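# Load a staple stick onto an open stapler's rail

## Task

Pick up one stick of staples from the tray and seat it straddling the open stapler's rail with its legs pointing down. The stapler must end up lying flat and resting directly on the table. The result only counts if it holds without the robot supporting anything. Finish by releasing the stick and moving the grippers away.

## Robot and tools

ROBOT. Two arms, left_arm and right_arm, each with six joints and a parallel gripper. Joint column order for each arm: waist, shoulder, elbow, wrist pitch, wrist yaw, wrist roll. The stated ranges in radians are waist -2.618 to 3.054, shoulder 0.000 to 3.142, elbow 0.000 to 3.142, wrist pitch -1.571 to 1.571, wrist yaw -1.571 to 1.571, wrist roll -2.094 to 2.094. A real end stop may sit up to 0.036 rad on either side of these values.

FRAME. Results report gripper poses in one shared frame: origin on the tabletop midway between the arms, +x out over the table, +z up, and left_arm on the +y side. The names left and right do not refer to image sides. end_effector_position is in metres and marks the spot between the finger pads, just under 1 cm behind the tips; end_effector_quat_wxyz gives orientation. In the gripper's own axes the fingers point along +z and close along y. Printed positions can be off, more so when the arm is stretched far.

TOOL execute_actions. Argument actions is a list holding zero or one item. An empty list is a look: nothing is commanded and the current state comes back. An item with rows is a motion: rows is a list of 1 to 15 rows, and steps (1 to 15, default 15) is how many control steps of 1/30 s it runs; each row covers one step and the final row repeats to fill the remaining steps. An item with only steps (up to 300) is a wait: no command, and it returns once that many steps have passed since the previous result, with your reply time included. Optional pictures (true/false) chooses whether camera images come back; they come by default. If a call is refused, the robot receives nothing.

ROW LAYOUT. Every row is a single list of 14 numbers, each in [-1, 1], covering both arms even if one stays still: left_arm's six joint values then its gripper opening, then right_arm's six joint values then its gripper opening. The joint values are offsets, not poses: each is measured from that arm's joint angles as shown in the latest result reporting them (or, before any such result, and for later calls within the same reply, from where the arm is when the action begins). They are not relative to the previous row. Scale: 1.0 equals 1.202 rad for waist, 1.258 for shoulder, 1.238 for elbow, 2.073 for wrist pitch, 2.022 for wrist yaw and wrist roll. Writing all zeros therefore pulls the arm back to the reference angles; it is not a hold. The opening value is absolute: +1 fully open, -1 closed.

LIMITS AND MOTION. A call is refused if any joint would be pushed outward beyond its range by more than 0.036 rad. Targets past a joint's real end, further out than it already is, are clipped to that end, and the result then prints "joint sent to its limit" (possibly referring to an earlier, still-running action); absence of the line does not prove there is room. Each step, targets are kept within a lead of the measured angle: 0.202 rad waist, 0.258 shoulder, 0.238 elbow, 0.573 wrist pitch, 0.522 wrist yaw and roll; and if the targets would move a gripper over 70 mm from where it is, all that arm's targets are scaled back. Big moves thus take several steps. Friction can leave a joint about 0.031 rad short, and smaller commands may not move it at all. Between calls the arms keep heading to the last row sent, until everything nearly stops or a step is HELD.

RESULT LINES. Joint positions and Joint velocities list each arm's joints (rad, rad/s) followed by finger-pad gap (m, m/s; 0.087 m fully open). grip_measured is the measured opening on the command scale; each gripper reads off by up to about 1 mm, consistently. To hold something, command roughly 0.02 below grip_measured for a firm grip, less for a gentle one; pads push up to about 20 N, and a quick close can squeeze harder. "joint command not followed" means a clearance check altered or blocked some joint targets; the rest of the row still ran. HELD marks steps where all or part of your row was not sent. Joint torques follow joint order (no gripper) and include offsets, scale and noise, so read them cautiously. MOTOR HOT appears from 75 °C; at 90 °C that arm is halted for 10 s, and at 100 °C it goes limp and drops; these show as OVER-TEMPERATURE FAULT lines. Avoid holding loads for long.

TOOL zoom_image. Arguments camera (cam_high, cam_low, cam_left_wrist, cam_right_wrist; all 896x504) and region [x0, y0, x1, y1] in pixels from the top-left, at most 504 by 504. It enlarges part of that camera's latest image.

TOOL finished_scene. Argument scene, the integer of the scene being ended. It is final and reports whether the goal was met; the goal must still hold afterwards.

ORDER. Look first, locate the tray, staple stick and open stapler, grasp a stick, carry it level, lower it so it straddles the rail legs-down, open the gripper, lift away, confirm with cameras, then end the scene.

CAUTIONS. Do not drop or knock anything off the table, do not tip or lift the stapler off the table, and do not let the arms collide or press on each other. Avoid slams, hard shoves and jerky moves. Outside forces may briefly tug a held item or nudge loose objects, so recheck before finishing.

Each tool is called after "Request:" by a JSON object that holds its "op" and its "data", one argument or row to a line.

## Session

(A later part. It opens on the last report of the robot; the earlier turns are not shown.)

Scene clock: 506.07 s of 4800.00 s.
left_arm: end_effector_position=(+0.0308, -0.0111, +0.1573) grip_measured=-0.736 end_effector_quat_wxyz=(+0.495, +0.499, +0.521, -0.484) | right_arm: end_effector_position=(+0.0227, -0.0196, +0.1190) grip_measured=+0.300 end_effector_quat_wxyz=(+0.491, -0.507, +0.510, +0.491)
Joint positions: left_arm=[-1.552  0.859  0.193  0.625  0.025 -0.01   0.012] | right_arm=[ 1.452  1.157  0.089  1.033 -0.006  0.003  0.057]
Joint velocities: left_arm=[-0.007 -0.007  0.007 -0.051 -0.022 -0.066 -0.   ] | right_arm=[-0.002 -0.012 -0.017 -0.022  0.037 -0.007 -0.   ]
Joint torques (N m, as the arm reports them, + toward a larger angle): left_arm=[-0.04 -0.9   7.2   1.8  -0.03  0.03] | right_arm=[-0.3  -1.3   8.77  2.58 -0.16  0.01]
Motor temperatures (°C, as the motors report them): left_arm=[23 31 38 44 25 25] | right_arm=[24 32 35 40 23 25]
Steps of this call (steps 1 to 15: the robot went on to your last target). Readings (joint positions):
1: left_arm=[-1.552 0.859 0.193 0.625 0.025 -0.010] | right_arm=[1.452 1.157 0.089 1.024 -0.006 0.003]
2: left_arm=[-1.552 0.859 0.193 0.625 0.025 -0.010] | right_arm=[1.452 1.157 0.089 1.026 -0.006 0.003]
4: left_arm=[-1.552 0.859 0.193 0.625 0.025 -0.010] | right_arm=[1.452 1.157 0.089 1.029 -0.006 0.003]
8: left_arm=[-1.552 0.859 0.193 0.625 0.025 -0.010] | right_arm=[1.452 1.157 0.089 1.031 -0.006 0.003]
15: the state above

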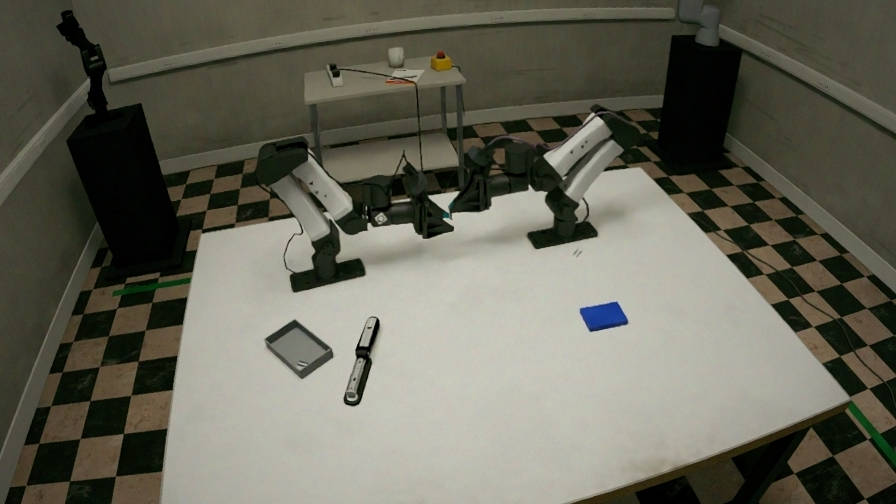

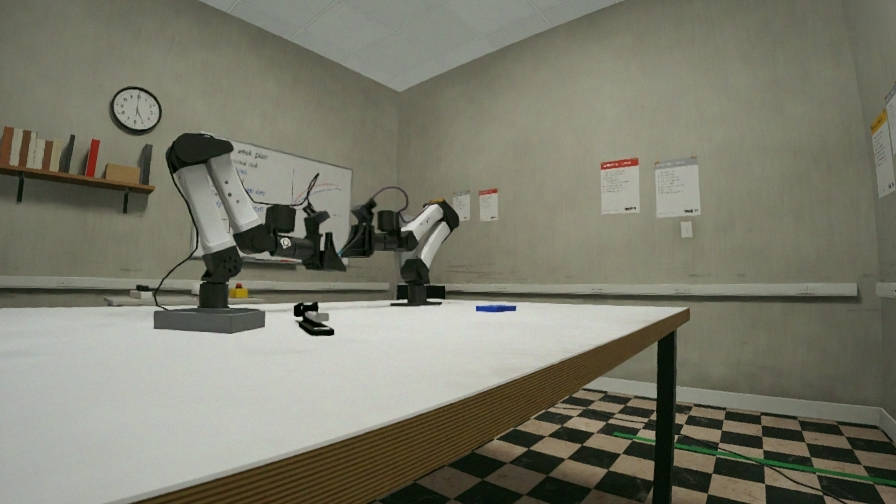

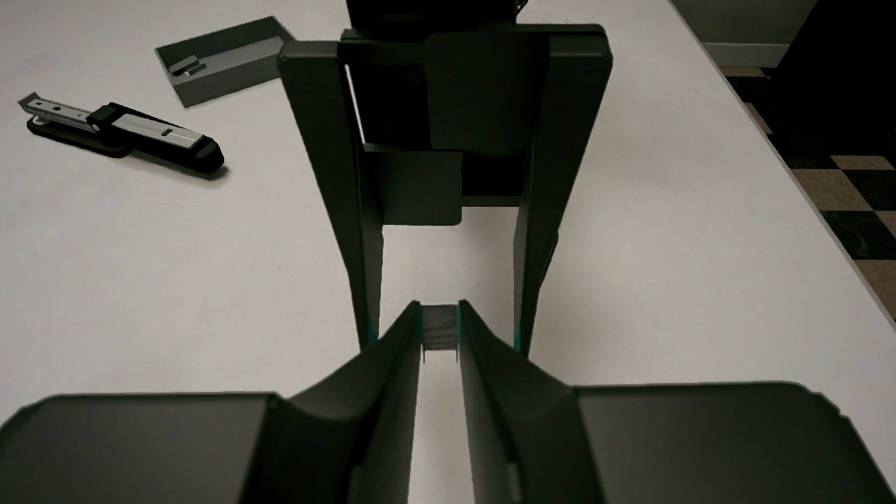

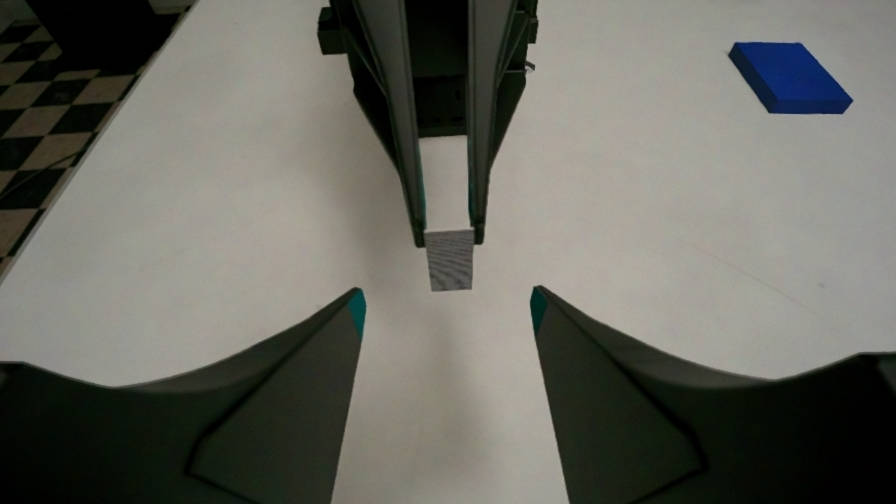

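Request:
{"op": "execute_actions", "data": {
  "actions": [
    {"rows":[[0,0,0,0,0,0,-0.85,0,0,0.08,-0.015,0,0,0.3]],"steps":15}
  ],
  "pictures": false
}}

Request:
{"op": "execute_actions", "data": {
  "actions": [
    {"steps":10}
  ]
}}

Scene clock: 512.27 s of 4800.00 s.
left_arm: end_effector_position=(+0.0308, -0.0111, +0.1573) grip_measured=-0.736 end_effector_quat_wxyz=(+0.495, +0.499, +0.521, -0.484) | right_arm: end_effector_position=(+0.0228, -0.0038, +0.1449) grip_measured=+0.300 end_effector_quat_wxyz=(+0.503, -0.495, +0.497, +0.504)
Joint positions: left_arm=[-1.552  0.859  0.193  0.625  0.025 -0.01   0.012] | right_arm=[ 1.452  1.157  0.164  1.008 -0.006  0.003  0.057]
Joint velocities: left_arm=[ 0.002  0.017 -0.002 -0.022  0.007 -0.037  0.001] | right_arm=[-0.002 -0.007 -0.017  0.022 -0.037 -0.022 -0.001]
Joint torques (N m, as the arm reports them, + toward a larger angle): left_arm=[-0.01 -0.86  7.09  1.78 -0.03  0.06] | right_arm=[-0.28 -2.31  8.82  2.21 -0.16  0.02]
Motor temperatures (°C, as the motors report them): left_arm=[23 30 38 44 25 25] | right_arm=[24 31 36 40 23 25]
Steps of this call (steps 1 to 15: the robot went on to your last target; steps 16 to 90: nothing new was sent; then 2.70 s passed at rest; steps 91 to 105: all 15 steps of this action). Readings (joint positions):
91: left_arm=[-1.552 0.859 0.193 0.625 0.025 -0.010] | right_arm=[1.452 1.157 0.097 1.024 -0.006 0.003]
92: left_arm=[-1.552 0.859 0.193 0.625 0.025 -0.010] | right_arm=[1.452 1.157 0.115 1.011 -0.006 0.003]
94: left_arm=[-1.552 0.859 0.193 0.625 0.025 -0.010] | right_arm=[1.452 1.157 0.149 1.008 -0.006 0.003]
98: left_arm=[-1.552 0.859 0.193 0.625 0.025 -0.010] | right_arm=[1.452 1.157 0.164 1.008 -0.006 0.003]
105: the state above

Scene clock: 512.60 s of 4800.00 s.
left_arm: end_effector_position=(+0.0308, -0.0111, +0.1573) grip_measured=-0.736 end_effector_quat_wxyz=(+0.495, +0.499, +0.521, -0.484) | right_arm: end_effector_position=(+0.0228, -0.0038, +0.1449) grip_measured=+0.300 end_effector_quat_wxyz=(+0.503, -0.495, +0.497, +0.504)
Joint positions: left_arm=[-1.552  0.859  0.193  0.625  0.025 -0.01   0.012] | right_arm=[ 1.452  1.157  0.164  1.008 -0.006  0.003  0.057]
Joint velocities: left_arm=[ 0.002  0.002 -0.007 -0.081  0.007 -0.037 -0.002] | right_arm=[ 0.012  0.012 -0.017 -0.066 -0.022 -0.051 -0.   ]
Joint torques (N m, as the arm reports them, + toward a larger angle): left_arm=[-0.09 -0.92  7.23  1.78 -0.02  0.04] | right_arm=[-0.29 -2.3   8.81  2.21 -0.16  0.02]
Motor temperatures (°C, as the motors report them): left_arm=[23 30 38 44 25 25] | right_arm=[24 31 36 40 23 25]
Steps of this call (steps 1 to 10: the robot went on to your last target). Readings (joint positions):
1: left_arm=[-1.552 0.859 0.193 0.625 0.025 -0.010] | right_arm=[1.452 1.157 0.164 1.008 -0.006 0.003]
2: left_arm=[-1.552 0.859 0.193 0.625 0.025 -0.010] | right_arm=[1.452 1.157 0.164 1.008 -0.006 0.003]
4: left_arm=[-1.552 0.859 0.193 0.625 0.025 -0.010] | right_arm=[1.452 1.157 0.164 1.008 -0.006 0.003]
8: left_arm=[-1.552 0.859 0.193 0.625 0.025 -0.010] | right_arm=[1.452 1.157 0.164 1.008 -0.006 0.003]
10: the state above

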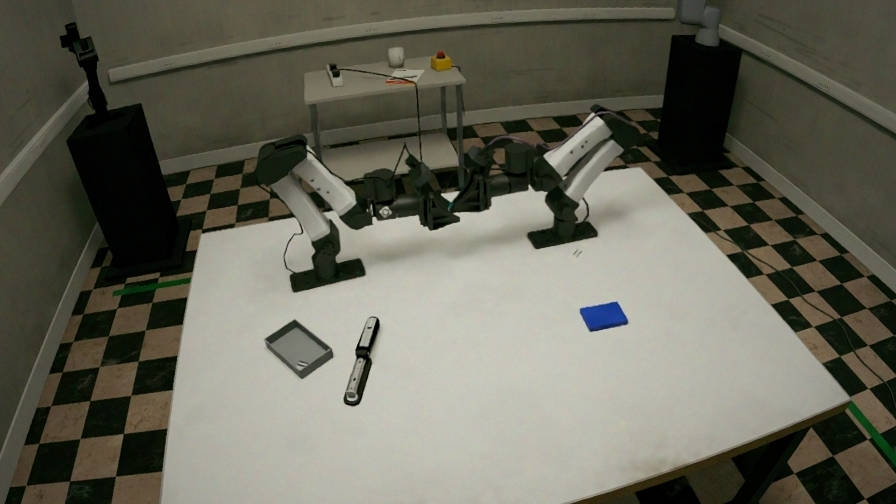

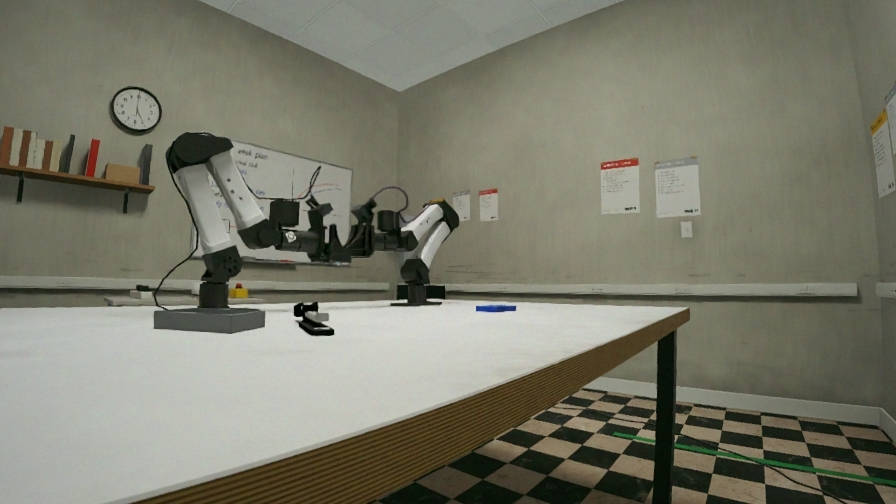

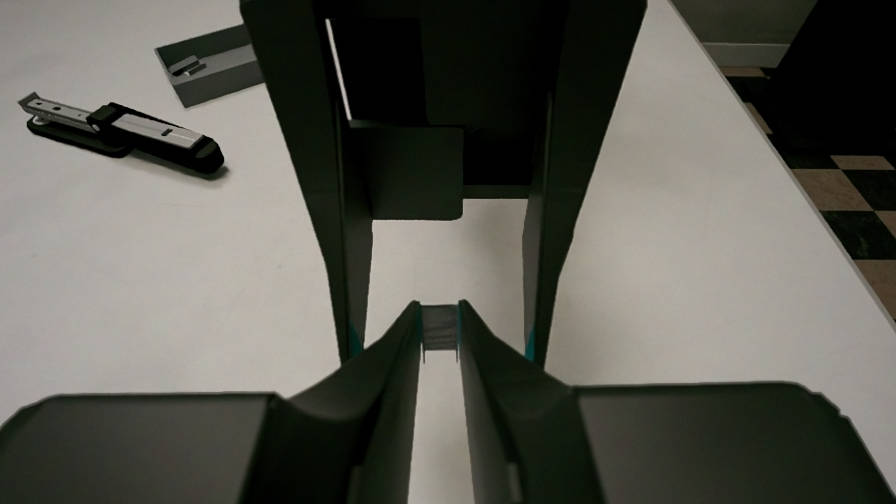

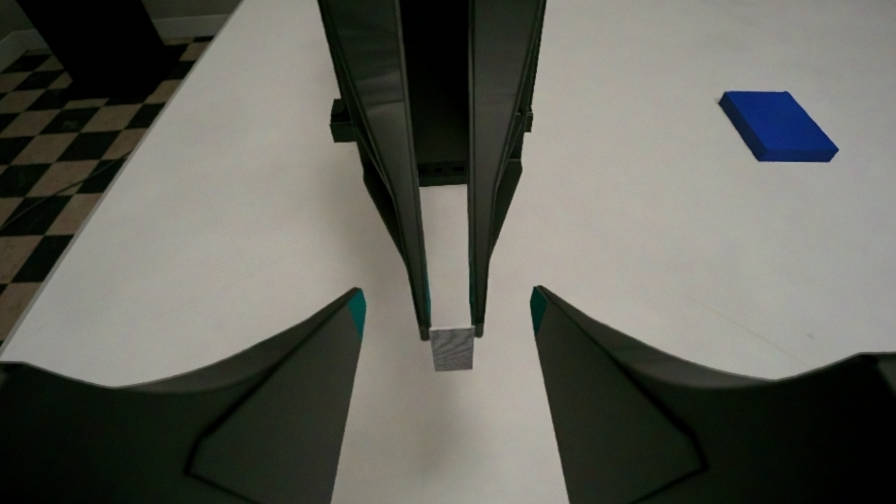

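Request:
{"op": "execute_actions", "data": {
  "actions": [
    {"rows":[[0,0,0,0,0,0,-0.85,0,0,-0.03,0,0,0,0.3]],"steps":15}
  ]
}}

Scene clock: 519.30 s of 4800.00 s.
left_arm: end_effector_position=(+0.0308, -0.0111, +0.1573) grip_measured=-0.736 end_effector_quat_wxyz=(+0.495, +0.499, +0.521, -0.484) | right_arm: end_effector_position=(+0.0228, -0.0069, +0.1386) grip_measured=+0.300 end_effector_quat_wxyz=(+0.500, -0.499, +0.501, +0.500)
Joint positions: left_arm=[-1.552  0.859  0.193  0.625  0.025 -0.01   0.012] | right_arm=[ 1.452  1.157  0.15   1.008 -0.006  0.003  0.057]
Joint velocities: left_arm=[ 0.012 -0.012 -0.007 -0.022  0.022 -0.007 -0.   ] | right_arm=[ 0.007 -0.007 -0.017 -0.037  0.037  0.037  0.001]
Joint torques (N m, as the arm reports them, + toward a larger angle): left_arm=[ 0.01 -0.87  7.24  1.81 -0.04  0.05] | right_arm=[-0.29 -2.26  4.75  2.28 -0.16  0.02]
Motor temperatures (°C, as the motors report them): left_arm=[23 30 38 44 25 25] | right_arm=[24 31 36 40 23 25]
Steps of this call (steps 1 to 15: the robot went on to your last target; steps 16 to 90: nothing new was sent; then 3.20 s passed at rest; steps 91 to 105: all 15 steps of this action). Readings (joint positions):
91: left_arm=[-1.552 0.859 0.193 0.625 0.025 -0.010] | right_arm=[1.452 1.157 0.163 1.008 -0.006 0.003]
92: left_arm=[-1.552 0.859 0.193 0.625 0.025 -0.010] | right_arm=[1.452 1.157 0.160 1.008 -0.006 0.003]
94: left_arm=[-1.552 0.859 0.193 0.625 0.025 -0.010] | right_arm=[1.452 1.157 0.153 1.008 -0.006 0.003]
98: left_arm=[-1.552 0.859 0.193 0.625 0.025 -0.010] | right_arm=[1.452 1.157 0.150 1.008 -0.006 0.003]
105: the state above

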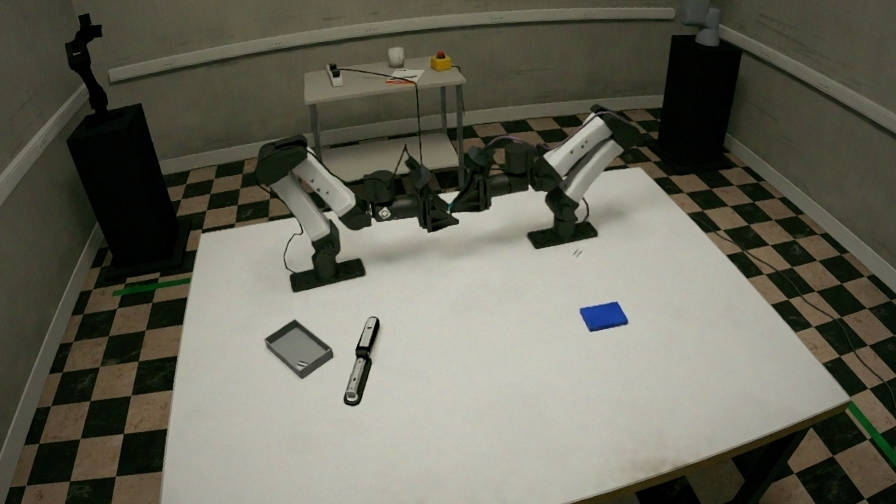

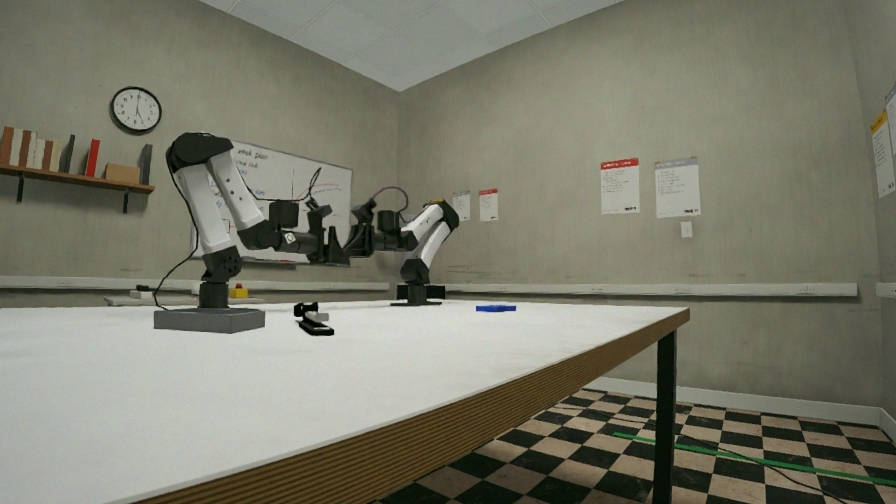

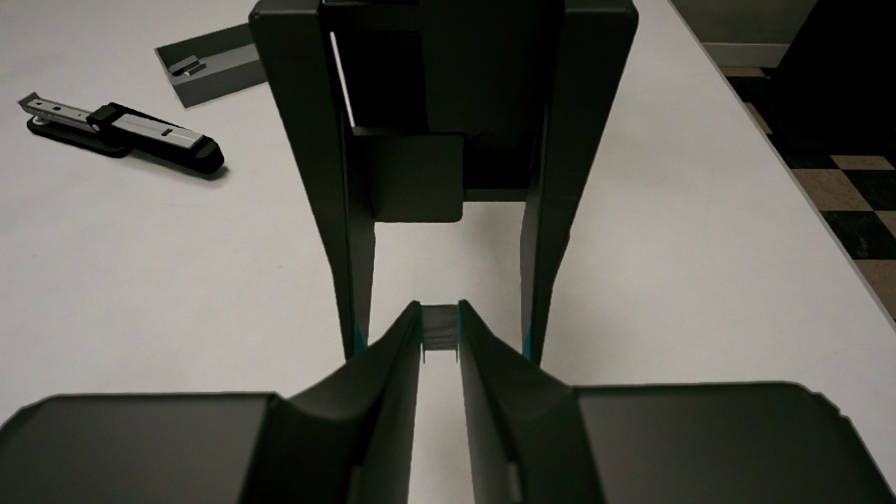

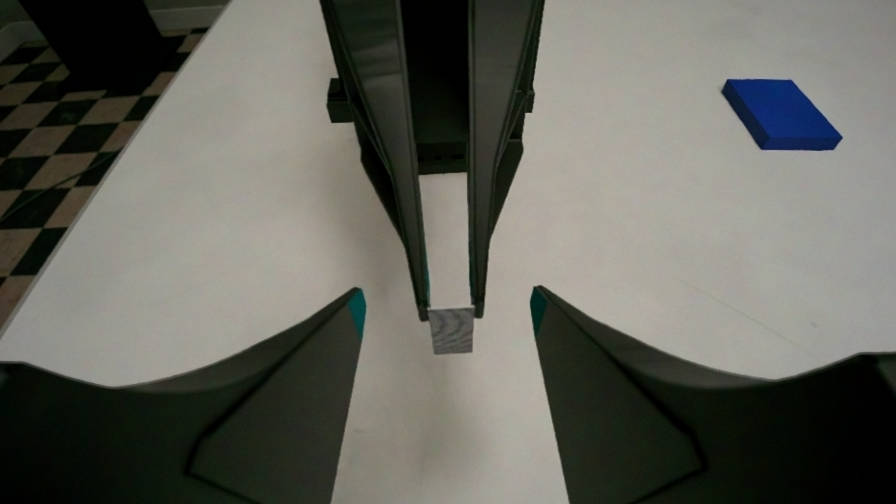

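One more small step, then close.

Request:
{"op": "execute_actions", "data": {
  "actions": [
    {"rows":[[0,0,0,0,0,0,-0.85,0,0,-0.03,0,0,0,0.3],[0,0,0,0,0,0,-0.85,0,0,-0.03,0,0,0,0.3],[0,0,0,0,0,0,-0.85,0,0,-0.03,0,0,0,0.3],[0,0,0,0,0,0,-0.85,0,0,-0.03,0,0,0,0.3],[0,0,0,0,0,0,-0.85,0,0,-0.03,0,0,0,0.3],[0,0,0,0,0,0,-0.85,0,0,-0.03,0,0,0,-0.4],[0,0,0,0,0,0,-0.85,0,0,-0.03,0,0,0,-0.6],[0,0,0,0,0,0,-0.85,0,0,-0.03,0,0,0,-0.85]],"steps":15}
  ]
}}

Scene clock: 525.23 s of 4800.00 s.
left_arm: end_effector_position=(+0.0302, -0.0111, +0.1573) grip_measured=-0.736 end_effector_quat_wxyz=(+0.494, +0.500, +0.521, -0.485) | right_arm: end_effector_position=(+0.0232, -0.0101, +0.1324) grip_measured=-0.736 end_effector_quat_wxyz=(+0.497, -0.502, +0.505, +0.496)
Joint positions: left_arm=[-1.553  0.859  0.193  0.625  0.028 -0.011  0.012] | right_arm=[ 1.452  1.157  0.135  1.008 -0.003  0.003  0.012]
Joint velocities: left_arm=[-0.007  0.002  0.002 -0.007  0.007 -0.037 -0.   ] | right_arm=[-0.012  0.007 -0.002  0.007 -0.022  0.051  0.001]
Joint torques (N m, as the arm reports them, + toward a larger angle): left_arm=[-0.07 -0.84  7.26  1.79 -0.04  0.07] | right_arm=[-0.3  -2.2   4.69  2.29 -0.18  0.02]
Motor temperatures (°C, as the motors report them): left_arm=[23 29 38 44 25 25] | right_arm=[24 30 36 40 23 25]
Steps of this call (steps 1 to 15: the robot went on to your last target; steps 16 to 90: nothing new was sent; then 2.43 s passed at rest; steps 91 to 105: all 15 steps of this action). Readings (joint positions):
91: left_arm=[-1.552 0.859 0.193 0.625 0.025 -0.010] | right_arm=[1.452 1.157 0.148 1.008 -0.006 0.003]
92: left_arm=[-1.552 0.859 0.193 0.625 0.025 -0.010] | right_arm=[1.452 1.157 0.145 1.008 -0.006 0.003]
94: left_arm=[-1.552 0.859 0.193 0.625 0.025 -0.010] | right_arm=[1.452 1.157 0.138 1.008 -0.006 0.003]
98: left_arm=[-1.552 0.859 0.193 0.625 0.026 -0.010] | right_arm=[1.452 1.157 0.135 1.008 -0.005 0.003]
105: the state above

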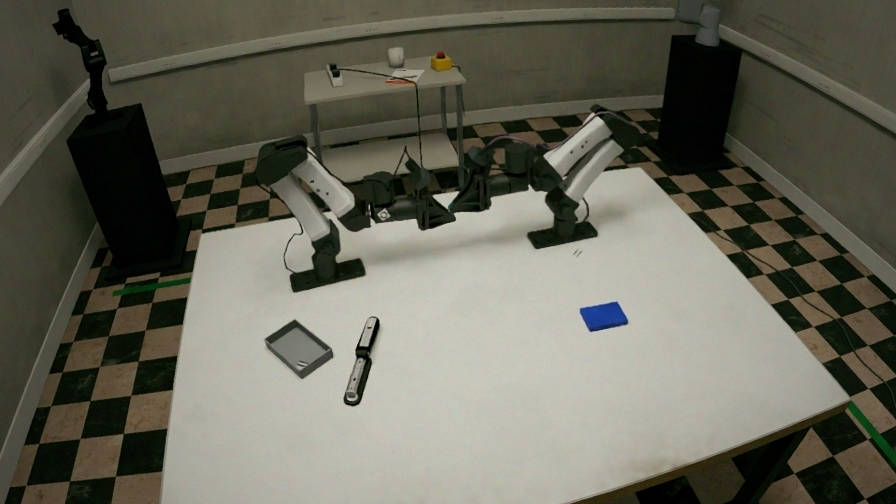

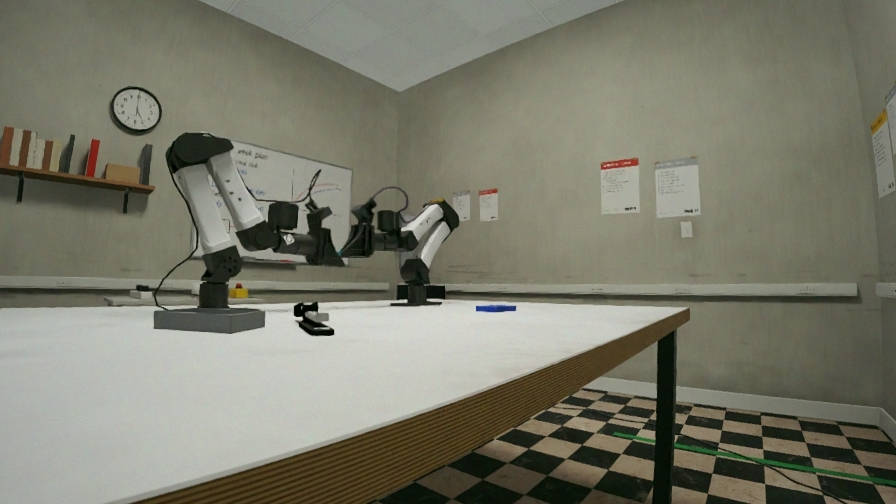

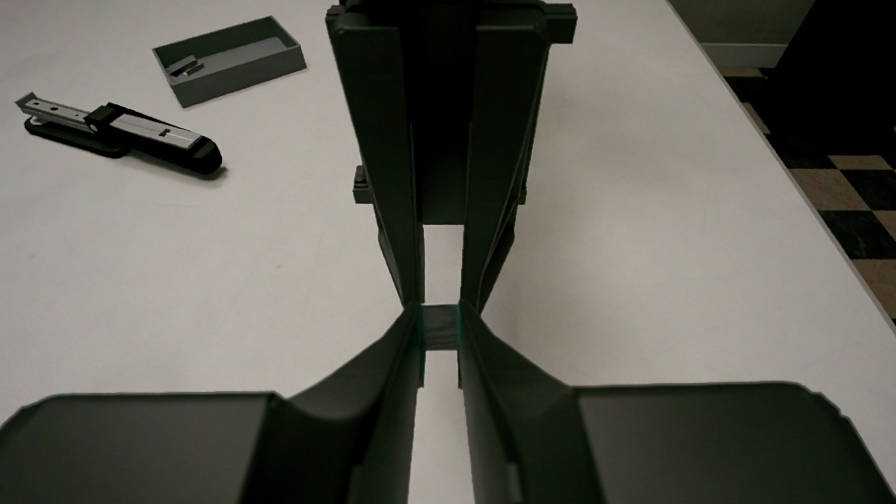

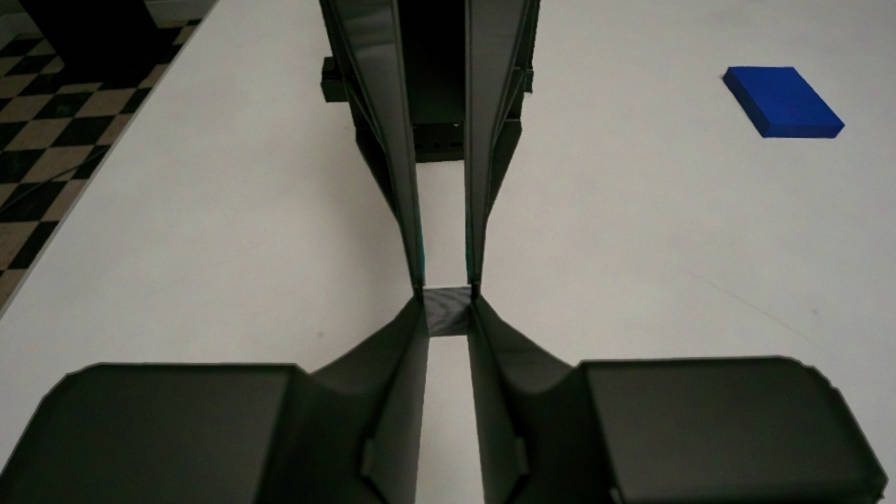

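Open left, retract left.

Request:
{"op": "execute_actions", "data": {
  "actions": [
    {"rows":[[0,0,0,0,0,0,0.3,0,0,0,0,0,0,-0.85],[0,0,0,0,0,0,0.3,0,0,0,0,0,0,-0.85],[0,0,0,0,0,0,0.3,0,0,0,0,0,0,-0.85],[0,0,0,0,0,0,0.3,0,0,0,0,0,0,-0.85],[0,0,0,0,0,0,0.3,0,0,0,0,0,0,-0.85],[0,0,0,0,0,0,0.3,0,0,0,0,0,0,-0.85],[0,-0.4,-0.1,-0.19,0,0,0.3,0,0,0,0,0,0,-0.85]],"steps":15}
  ],
  "pictures": false
}}

Request:
{"op": "execute_actions", "data": {
  "actions": [
    {"steps":15}
  ],
  "pictures": false
}}

Scene clock: 532.50 s of 4800.00 s.
left_arm: end_effector_position=(+0.0275, +0.0377, +0.1585) grip_measured=+0.300 end_effector_quat_wxyz=(+0.509, +0.486, +0.506, -0.499) | right_arm: end_effector_position=(+0.0232, -0.0101, +0.1324) grip_measured=-0.736 end_effector_quat_wxyz=(+0.497, -0.502, +0.505, +0.496)
Joint positions: left_arm=[-1.553  0.37   0.079  0.308  0.028 -0.011  0.057] | right_arm=[ 1.452  1.157  0.135  1.008 -0.003  0.003  0.012]
Joint velocities: left_arm=[ 0.002 -0.056 -0.012 -0.3   -0.007 -0.022  0.   ] | right_arm=[ 0.012  0.007  0.007 -0.081 -0.051 -0.007 -0.001]
Joint torques (N m, as the arm reports them, + toward a larger angle): left_arm=[ 0.1   0.59  6.76  1.53 -0.02  0.03] | right_arm=[-0.3  -2.2   6.66  2.29 -0.16  0.02]
Motor temperatures (°C, as the motors report them): left_arm=[23 28 39 45 25 25] | right_arm=[24 30 35 41 23 25]
Steps of this call (steps 1 to 15: the robot went on to your last target; steps 16 to 90: nothing new was sent; then 3.77 s passed at rest; steps 91 to 105: all 15 steps of this action). Readings (joint positions):
91: left_arm=[-1.553 0.859 0.193 0.625 0.028 -0.011] | right_arm=[1.452 1.157 0.135 1.008 -0.003 0.003]
92: left_arm=[-1.553 0.859 0.193 0.625 0.028 -0.011] | right_arm=[1.452 1.157 0.135 1.008 -0.003 0.003]
94: left_arm=[-1.553 0.859 0.193 0.625 0.028 -0.011] | right_arm=[1.452 1.157 0.135 1.008 -0.003 0.003]
98: left_arm=[-1.553 0.753 0.161 0.520 0.028 -0.011] | right_arm=[1.452 1.157 0.135 1.008 -0.003 0.003]
105: the state above

Scene clock: 533.00 s of 4800.00 s.
left_arm: end_effector_position=(+0.0273, +0.0407, +0.1424) grip_measured=+0.300 end_effector_quat_wxyz=(+0.492, +0.501, +0.522, -0.484) | right_arm: end_effector_position=(+0.0232, -0.0101, +0.1324) grip_measured=-0.736 end_effector_quat_wxyz=(+0.497, -0.502, +0.505, +0.496)
Joint positions: left_arm=[-1.553  0.37   0.079  0.243  0.028 -0.011  0.057] | right_arm=[ 1.452  1.157  0.135  1.008 -0.003  0.003  0.012]
Joint velocities: left_arm=[ 0.012  0.017 -0.017 -0.022 -0.095  0.051 -0.001] | right_arm=[-0.017 -0.022 -0.007 -0.037 -0.007  0.007  0.   ]
Joint torques (N m, as the arm reports them, + toward a larger angle): left_arm=[-0.01  0.12  6.87  1.7   0.    0.07] | right_arm=[-0.29 -2.21  6.66  2.29 -0.16  0.02]
Motor temperatures (°C, as the motors report them): left_arm=[23 28 39 45 25 25] | right_arm=[24 30 35 41 23 25]
Steps of this call (steps 1 to 15: the robot went on to your last target). Readings (joint positions):
1: left_arm=[-1.553 0.370 0.079 0.296 0.028 -0.011] | right_arm=[1.452 1.157 0.135 1.008 -0.003 0.003]
2: left_arm=[-1.553 0.370 0.079 0.284 0.028 -0.011] | right_arm=[1.452 1.157 0.135 1.008 -0.003 0.003]
4: left_arm=[-1.553 0.370 0.079 0.267 0.028 -0.011] | right_arm=[1.452 1.157 0.135 1.008 -0.003 0.003]
8: left_arm=[-1.553 0.370 0.079 0.250 0.028 -0.011] | right_arm=[1.452 1.157 0.135 1.008 -0.003 0.003]
15: the state above

Request:
{"op": "execute_actions", "data": {
  "actions": [
    {"rows":[[1,0,0,0,0,0,0.3,-1,0,0.3,-0.3,0,0,-0.85]],"steps":15}
  ],
  "pictures": false
}}

Request:
{"op": "execute_actions", "data": {
  "actions": [
    {"steps":20}
  ],
  "pictures": false
}}

Scene clock: 538.60 s of 4800.00 s.
left_arm: end_effector_position=(+0.2627, +0.1945, +0.1421) grip_measured=+0.300 end_effector_quat_wxyz=(+0.670, +0.161, +0.706, -0.161) | right_arm: end_effector_position=(+0.3516, -0.1685, +0.1533) grip_measured=-0.736 end_effector_quat_wxyz=(+0.597, -0.197, +0.761, +0.157)
Joint positions: left_arm=[-0.469  0.37   0.079  0.242  0.029 -0.01   0.057] | right_arm=[ 0.392  1.161  0.502  0.419 -0.006  0.002  0.012]
Joint velocities: left_arm=[ 2.044 -0.007 -0.007 -0.022 -0.081 -0.037  0.   ] | right_arm=[-2.112 -0.022 -0.017 -0.256  0.022 -0.022 -0.001]
Joint torques (N m, as the arm reports them, + toward a larger angle): left_arm=[-0.68  1.17  7.64  1.8  -0.03  0.04] | right_arm=[-0.21 -3.64  8.34  2.27 -0.15  0.04]
Motor temperatures (°C, as the motors report them): left_arm=[23 28 39 45 25 25] | right_arm=[24 30 36 41 23 25]
From where the robot then was, a joint's target lay farther than a number of 1.0 reaches, so one or more steps of this call were cut to that.
Steps of this call (steps 1 to 15: the robot went on to your last target; steps 16 to 90: nothing new was sent; then 2.10 s passed at rest; steps 91 to 105: all 15 steps of this action). Readings (joint positions):
91: left_arm=[-1.519 0.370 0.079 0.242 0.041 -0.010] | right_arm=[1.421 1.154 0.168 0.928 -0.020 0.002]
92: left_arm=[-1.445 0.370 0.079 0.242 0.042 -0.010] | right_arm=[1.353 1.157 0.235 0.799 -0.022 0.002]
94: left_arm=[-1.294 0.370 0.079 0.242 0.038 -0.010] | right_arm=[1.209 1.161 0.376 0.627 -0.019 0.002]
98: left_arm=[-0.993 0.370 0.079 0.242 0.033 -0.010] | right_arm=[0.916 1.161 0.501 0.530 -0.013 0.002]
105: the state above

Scene clock: 539.27 s of 4800.00 s.
left_arm: end_effector_position=(+0.2749, +0.2240, +0.1421) grip_measured=+0.300 end_effector_quat_wxyz=(+0.679, +0.119, +0.715, -0.120) | right_arm: end_effector_position=(+0.3727, -0.2207, +0.1474) grip_measured=-0.736 end_effector_quat_wxyz=(+0.598, -0.140, +0.782, +0.107)
Joint positions: left_arm=[-0.357  0.37   0.079  0.242  0.021 -0.01   0.057] | right_arm=[0.248 1.161 0.502 0.394 0.004 0.002 0.012]
Joint velocities: left_arm=[-0.017  0.002  0.002 -0.066 -0.051 -0.037  0.   ] | right_arm=[ 0.002 -0.002  0.022 -0.051  0.066 -0.022  0.   ]
Joint torques (N m, as the arm reports them, + toward a larger angle): left_arm=[0.6  1.14 7.58 1.8  0.03 0.  ] | right_arm=[-0.09 -3.63  8.35  2.23 -0.23  0.03]
Motor temperatures (°C, as the motors report them): left_arm=[23 28 39 45 25 25] | right_arm=[24 30 36 41 23 25]
Steps of this call (steps 1 to 20: the robot went on to your last target). Readings (joint positions):
1: left_arm=[-0.410 0.370 0.079 0.242 0.025 -0.010] | right_arm=[0.326 1.161 0.502 0.414 -0.002 0.002]
2: left_arm=[-0.377 0.370 0.079 0.242 0.022 -0.010] | right_arm=[0.280 1.161 0.502 0.410 0.004 0.002]
4: left_arm=[-0.358 0.370 0.079 0.242 0.021 -0.010] | right_arm=[0.248 1.161 0.502 0.403 0.009 0.002]
8: left_arm=[-0.357 0.370 0.079 0.242 0.021 -0.010] | right_arm=[0.248 1.161 0.502 0.397 0.006 0.002]
20: the state above

Request:
{"op": "execute_actions", "data": {
  "actions": [
    {"rows":[[0,0,0,0,0,0,0.3,-0.107,0.59,1,-0.87,0,0,-0.85]],"steps":15}
  ],
  "pictures": false
}}

Request:
{"op": "execute_actions", "data": {
  "actions": [
    {"steps":30}
  ]
}}

Scene clock: 550.20 s of 4800.00 s.
left_arm: end_effector_position=(+0.2749, +0.2240, +0.1421) grip_measured=+0.300 end_effector_quat_wxyz=(+0.679, +0.119, +0.715, -0.120) | right_arm: end_effector_position=(+0.3742, -0.2695, +0.0717) grip_measured=-0.736 end_effector_quat_wxyz=(+0.076, -0.114, +0.991, +0.007)
Joint positions: left_arm=[-0.357  0.37   0.079  0.242  0.021 -0.01   0.057] | right_arm=[ 0.12   1.943  1.564 -1.04   0.004  0.001  0.012]
Joint velocities: left_arm=[-0.007  0.002 -0.007 -0.007 -0.022 -0.095  0.001] | right_arm=[-0.007  0.022  1.746 -2.044 -0.022 -0.051 -0.   ]
Joint torques (N m, as the arm reports them, + toward a larger angle): left_arm=[ 0.    1.18  7.54  1.81 -0.03  0.05] | right_arm=[ -0.27 -11.66   9.54   0.95  -0.14   0.02]
Motor temperatures (°C, as the motors report them): left_arm=[23 28 39 45 25 25] | right_arm=[24 30 36 41 23 25]
From where the robot then was, a joint's target lay farther than a number of 1.0 reaches, so one or more steps of this call were cut to that.
Steps of this call (steps 1 to 15: the robot went on to your last target; steps 16 to 90: nothing new was sent; then 7.43 s passed at rest; steps 91 to 105: all 15 steps of this action). Readings (joint positions):
91: left_arm=[-0.357 0.370 0.079 0.242 0.021 -0.010] | right_arm=[0.233 1.186 0.538 0.323 -0.004 0.001]
92: left_arm=[-0.357 0.370 0.079 0.242 0.021 -0.010] | right_arm=[0.201 1.255 0.617 0.222 -0.006 0.001]
94: left_arm=[-0.357 0.370 0.079 0.242 0.021 -0.010] | right_arm=[0.144 1.429 0.790 0.021 -0.001 0.001]
98: left_arm=[-0.357 0.370 0.079 0.242 0.021 -0.010] | right_arm=[0.120 1.781 1.134 -0.388 0.004 0.001]
105: the state above

Scene clock: 551.20 s of 4800.00 s.
left_arm: end_effector_position=(+0.2749, +0.2240, +0.1421) grip_measured=+0.300 end_effector_quat_wxyz=(+0.679, +0.119, +0.715, -0.120) | right_arm: end_effector_position=(+0.3289, -0.2801, +0.1297) grip_measured=-0.736 end_effector_quat_wxyz=(+0.000, -0.115, +0.993, -0.002)
Joint positions: left_arm=[-0.357  0.37   0.079  0.242  0.021 -0.01   0.057] | right_arm=[ 0.12   1.901  1.724 -1.394  0.004  0.001  0.012]
Joint velocities: left_arm=[-0.002  0.002  0.002 -0.022  0.022 -0.007  0.   ] | right_arm=[-0.007  0.012  0.012  0.022 -0.007  0.051  0.   ]
Joint torques (N m, as the arm reports them, + toward a larger angle): left_arm=[ 0.06  1.09  7.58  1.79 -0.02  0.06] | right_arm=[-0.32 -8.45  8.05  0.28 -0.15  0.02]
Motor temperatures (°C, as the motors report them): left_arm=[23 28 39 45 25 25] | right_arm=[24 30 36 40 23 25]
Steps of this call (steps 1 to 30: the robot went on to your last target). Readings (joint positions):
1: left_arm=[-0.357 0.370 0.079 0.242 0.021 -0.010] | right_arm=[0.120 1.942 1.621 -1.104 0.004 0.001]
2: left_arm=[-0.357 0.370 0.079 0.242 0.021 -0.010] | right_arm=[0.120 1.936 1.667 -1.154 0.004 0.001]
4: left_arm=[-0.357 0.370 0.079 0.242 0.021 -0.010] | right_arm=[0.120 1.915 1.713 -1.228 0.004 0.001]
8: left_arm=[-0.357 0.370 0.079 0.242 0.021 -0.010] | right_arm=[0.120 1.901 1.724 -1.326 0.004 0.001]
30: the state above

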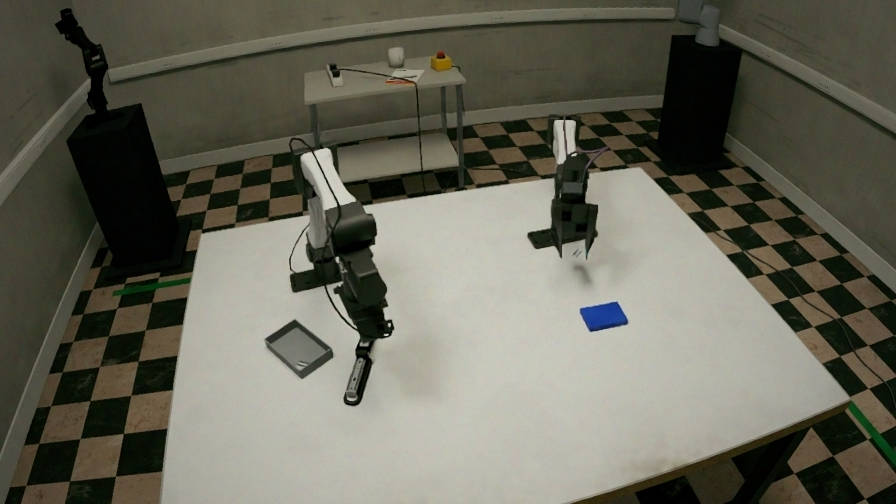

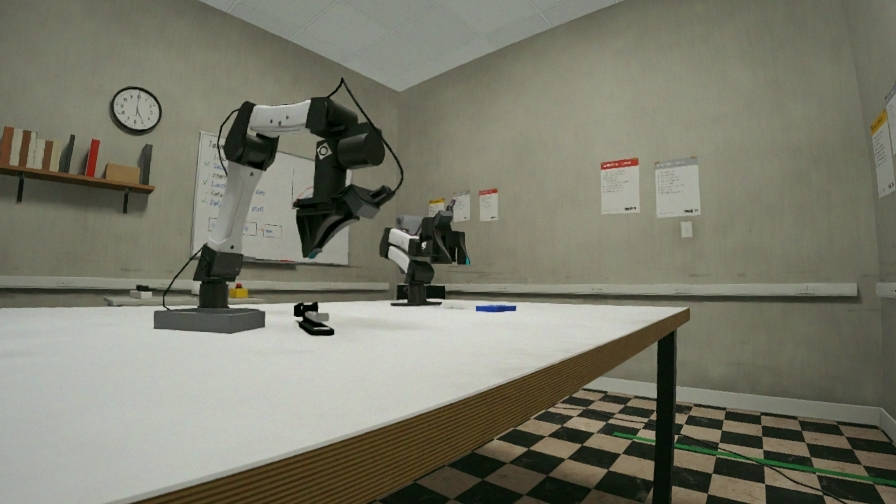

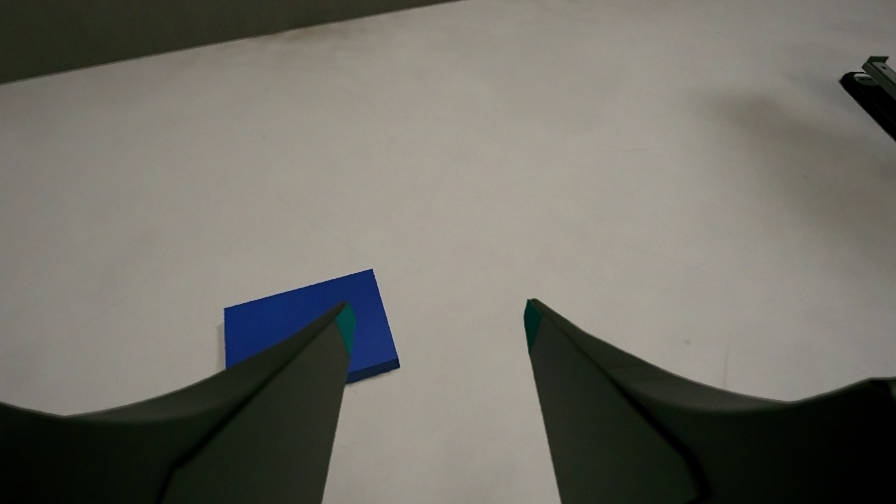

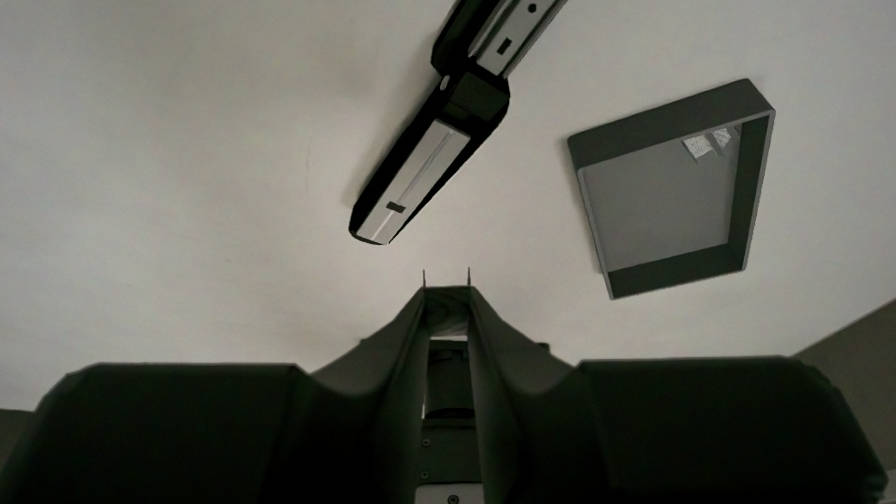

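Request:
{"op": "execute_actions", "data": {
  "actions": [
    {"rows":[[0,0,0,0,0,0,0.3,-0.09,0.28,0.27,0.01,0,0.25,-0.85]],"steps":15}
  ],
  "pictures": false
}}

Request:
{"op": "execute_actions", "data": {
  "actions": [
    {"steps":20}
  ]
}}

Scene clock: 557.30 s of 4800.00 s.
left_arm: end_effector_position=(+0.2749, +0.2240, +0.1421) grip_measured=+0.300 end_effector_quat_wxyz=(+0.679, +0.119, +0.715, -0.120) | right_arm: end_effector_position=(+0.4119, -0.2876, +0.0641) grip_measured=-0.736 end_effector_quat_wxyz=(-0.021, +0.181, +0.983, -0.008)
Joint positions: left_arm=[-0.357  0.37   0.079  0.242  0.021 -0.01   0.057] | right_arm=[ 0.005  2.276  2.025 -1.364  0.002  0.479  0.012]
Joint velocities: left_arm=[ 0.002 -0.012 -0.017 -0.022  0.022 -0.022 -0.   ] | right_arm=[-0.017  0.002 -0.007  0.037 -0.11   0.154  0.   ]
Joint torques (N m, as the arm reports them, + toward a larger angle): left_arm=[-0.05  1.16  7.63  1.8  -0.03  0.05] | right_arm=[  0.26 -13.09   9.57   0.25  -0.11   0.11]
Motor temperatures (°C, as the motors report them): left_arm=[23 27 40 45 25 25] | right_arm=[24 32 37 39 23 25]
Steps of this call (steps 1 to 15: the robot went on to your last target; steps 16 to 90: nothing new was sent; then 2.60 s passed at rest; steps 91 to 105: all 15 steps of this action). Readings (joint positions):
91: left_arm=[-0.357 0.370 0.079 0.242 0.021 -0.010] | right_arm=[0.112 1.932 1.765 -1.422 -0.000 0.068]
92: left_arm=[-0.357 0.370 0.079 0.242 0.021 -0.010] | right_arm=[0.097 1.987 1.841 -1.434 -0.002 0.142]
94: left_arm=[-0.357 0.370 0.079 0.242 0.021 -0.010] | right_arm=[0.055 2.112 1.971 -1.407 -0.002 0.258]
98: left_arm=[-0.357 0.370 0.079 0.242 0.021 -0.010] | right_arm=[0.004 2.262 2.025 -1.364 0.002 0.401]
105: the state above

Scene clock: 557.97 s of 4800.00 s.
left_arm: end_effector_position=(+0.2749, +0.2240, +0.1421) grip_measured=+0.300 end_effector_quat_wxyz=(+0.679, +0.119, +0.715, -0.120) | right_arm: end_effector_position=(+0.4122, -0.2868, +0.0641) grip_measured=-0.736 end_effector_quat_wxyz=(-0.021, +0.190, +0.981, -0.008)
Joint positions: left_arm=[-0.357  0.37   0.079  0.242  0.021 -0.01   0.057] | right_arm=[ 0.005  2.276  2.025 -1.364  0.002  0.499  0.012]
Joint velocities: left_arm=[-0.017 -0.007 -0.012 -0.066 -0.022  0.037  0.   ] | right_arm=[ 0.002  0.007 -0.007  0.007 -0.007 -0.007 -0.   ]
Joint torques (N m, as the arm reports them, + toward a larger angle): left_arm=[0.02 1.15 7.66 1.79 0.   0.04] | right_arm=[  0.29 -13.1    9.56   0.23  -0.11   0.1 ]
Motor temperatures (°C, as the motors report them): left_arm=[23 27 40 45 25 25] | right_arm=[24 32 37 39 23 25]
Steps of this call (steps 1 to 20: the robot went on to your last target). Readings (joint positions):
1: left_arm=[-0.357 0.370 0.079 0.242 0.021 -0.010] | right_arm=[0.005 2.276 2.025 -1.364 0.002 0.483]
2: left_arm=[-0.357 0.370 0.079 0.242 0.021 -0.010] | right_arm=[0.005 2.276 2.025 -1.364 0.002 0.486]
4: left_arm=[-0.357 0.370 0.079 0.242 0.021 -0.010] | right_arm=[0.005 2.276 2.025 -1.364 0.002 0.491]
8: left_arm=[-0.357 0.370 0.079 0.242 0.021 -0.010] | right_arm=[0.005 2.276 2.025 -1.364 0.002 0.496]
20: the state above

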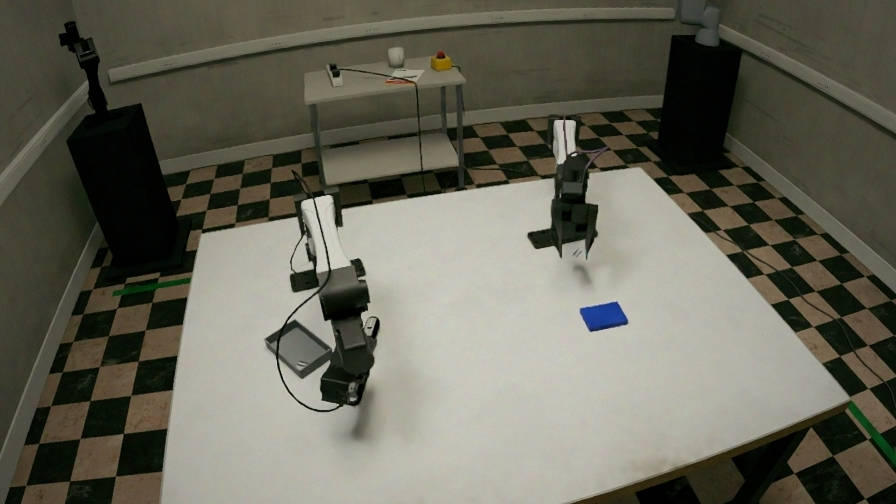

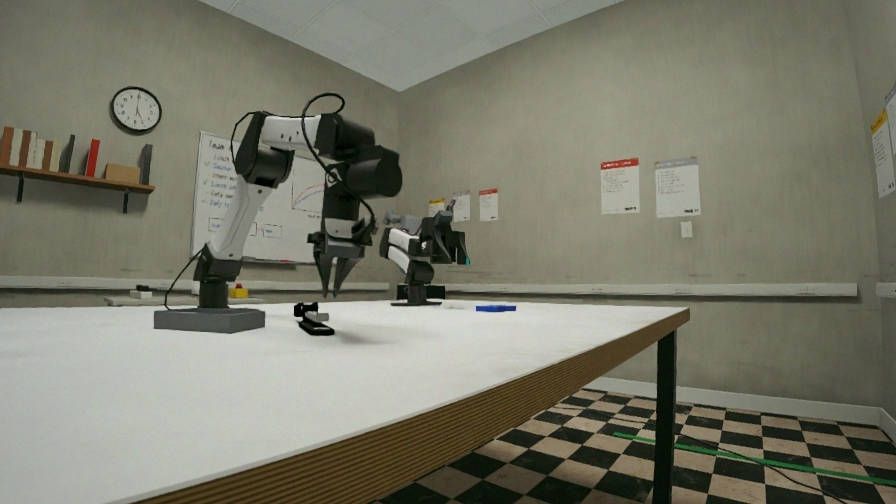

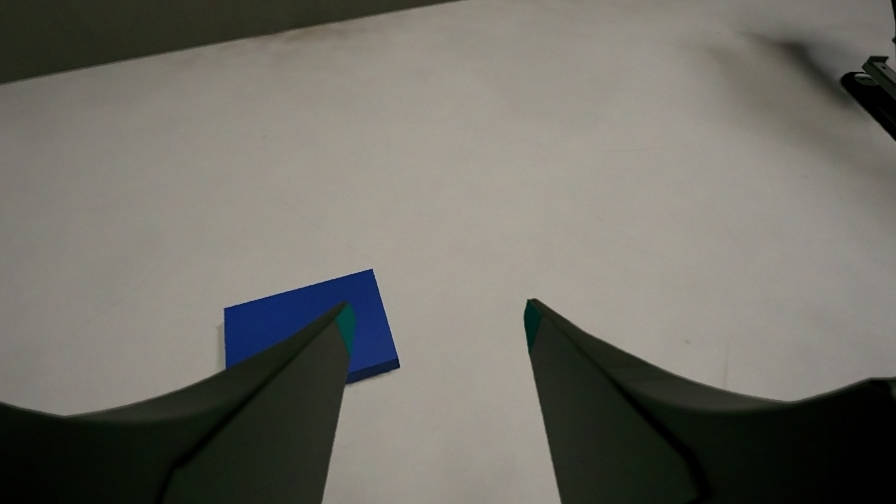

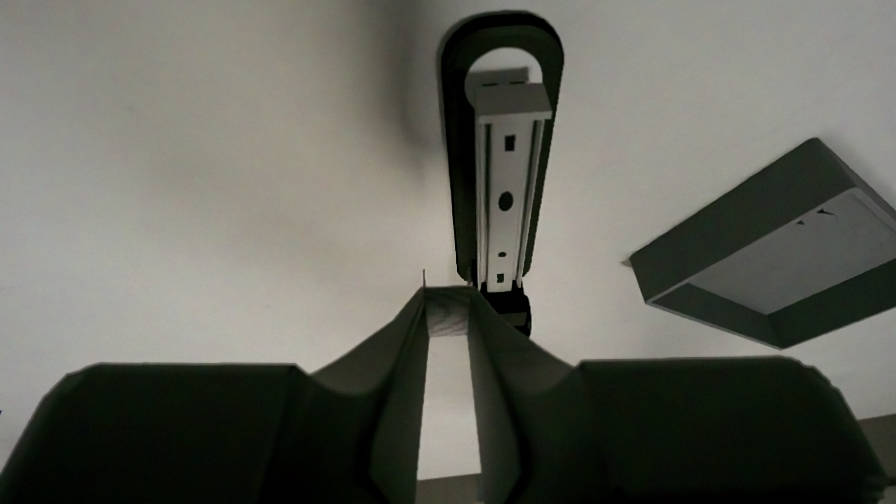

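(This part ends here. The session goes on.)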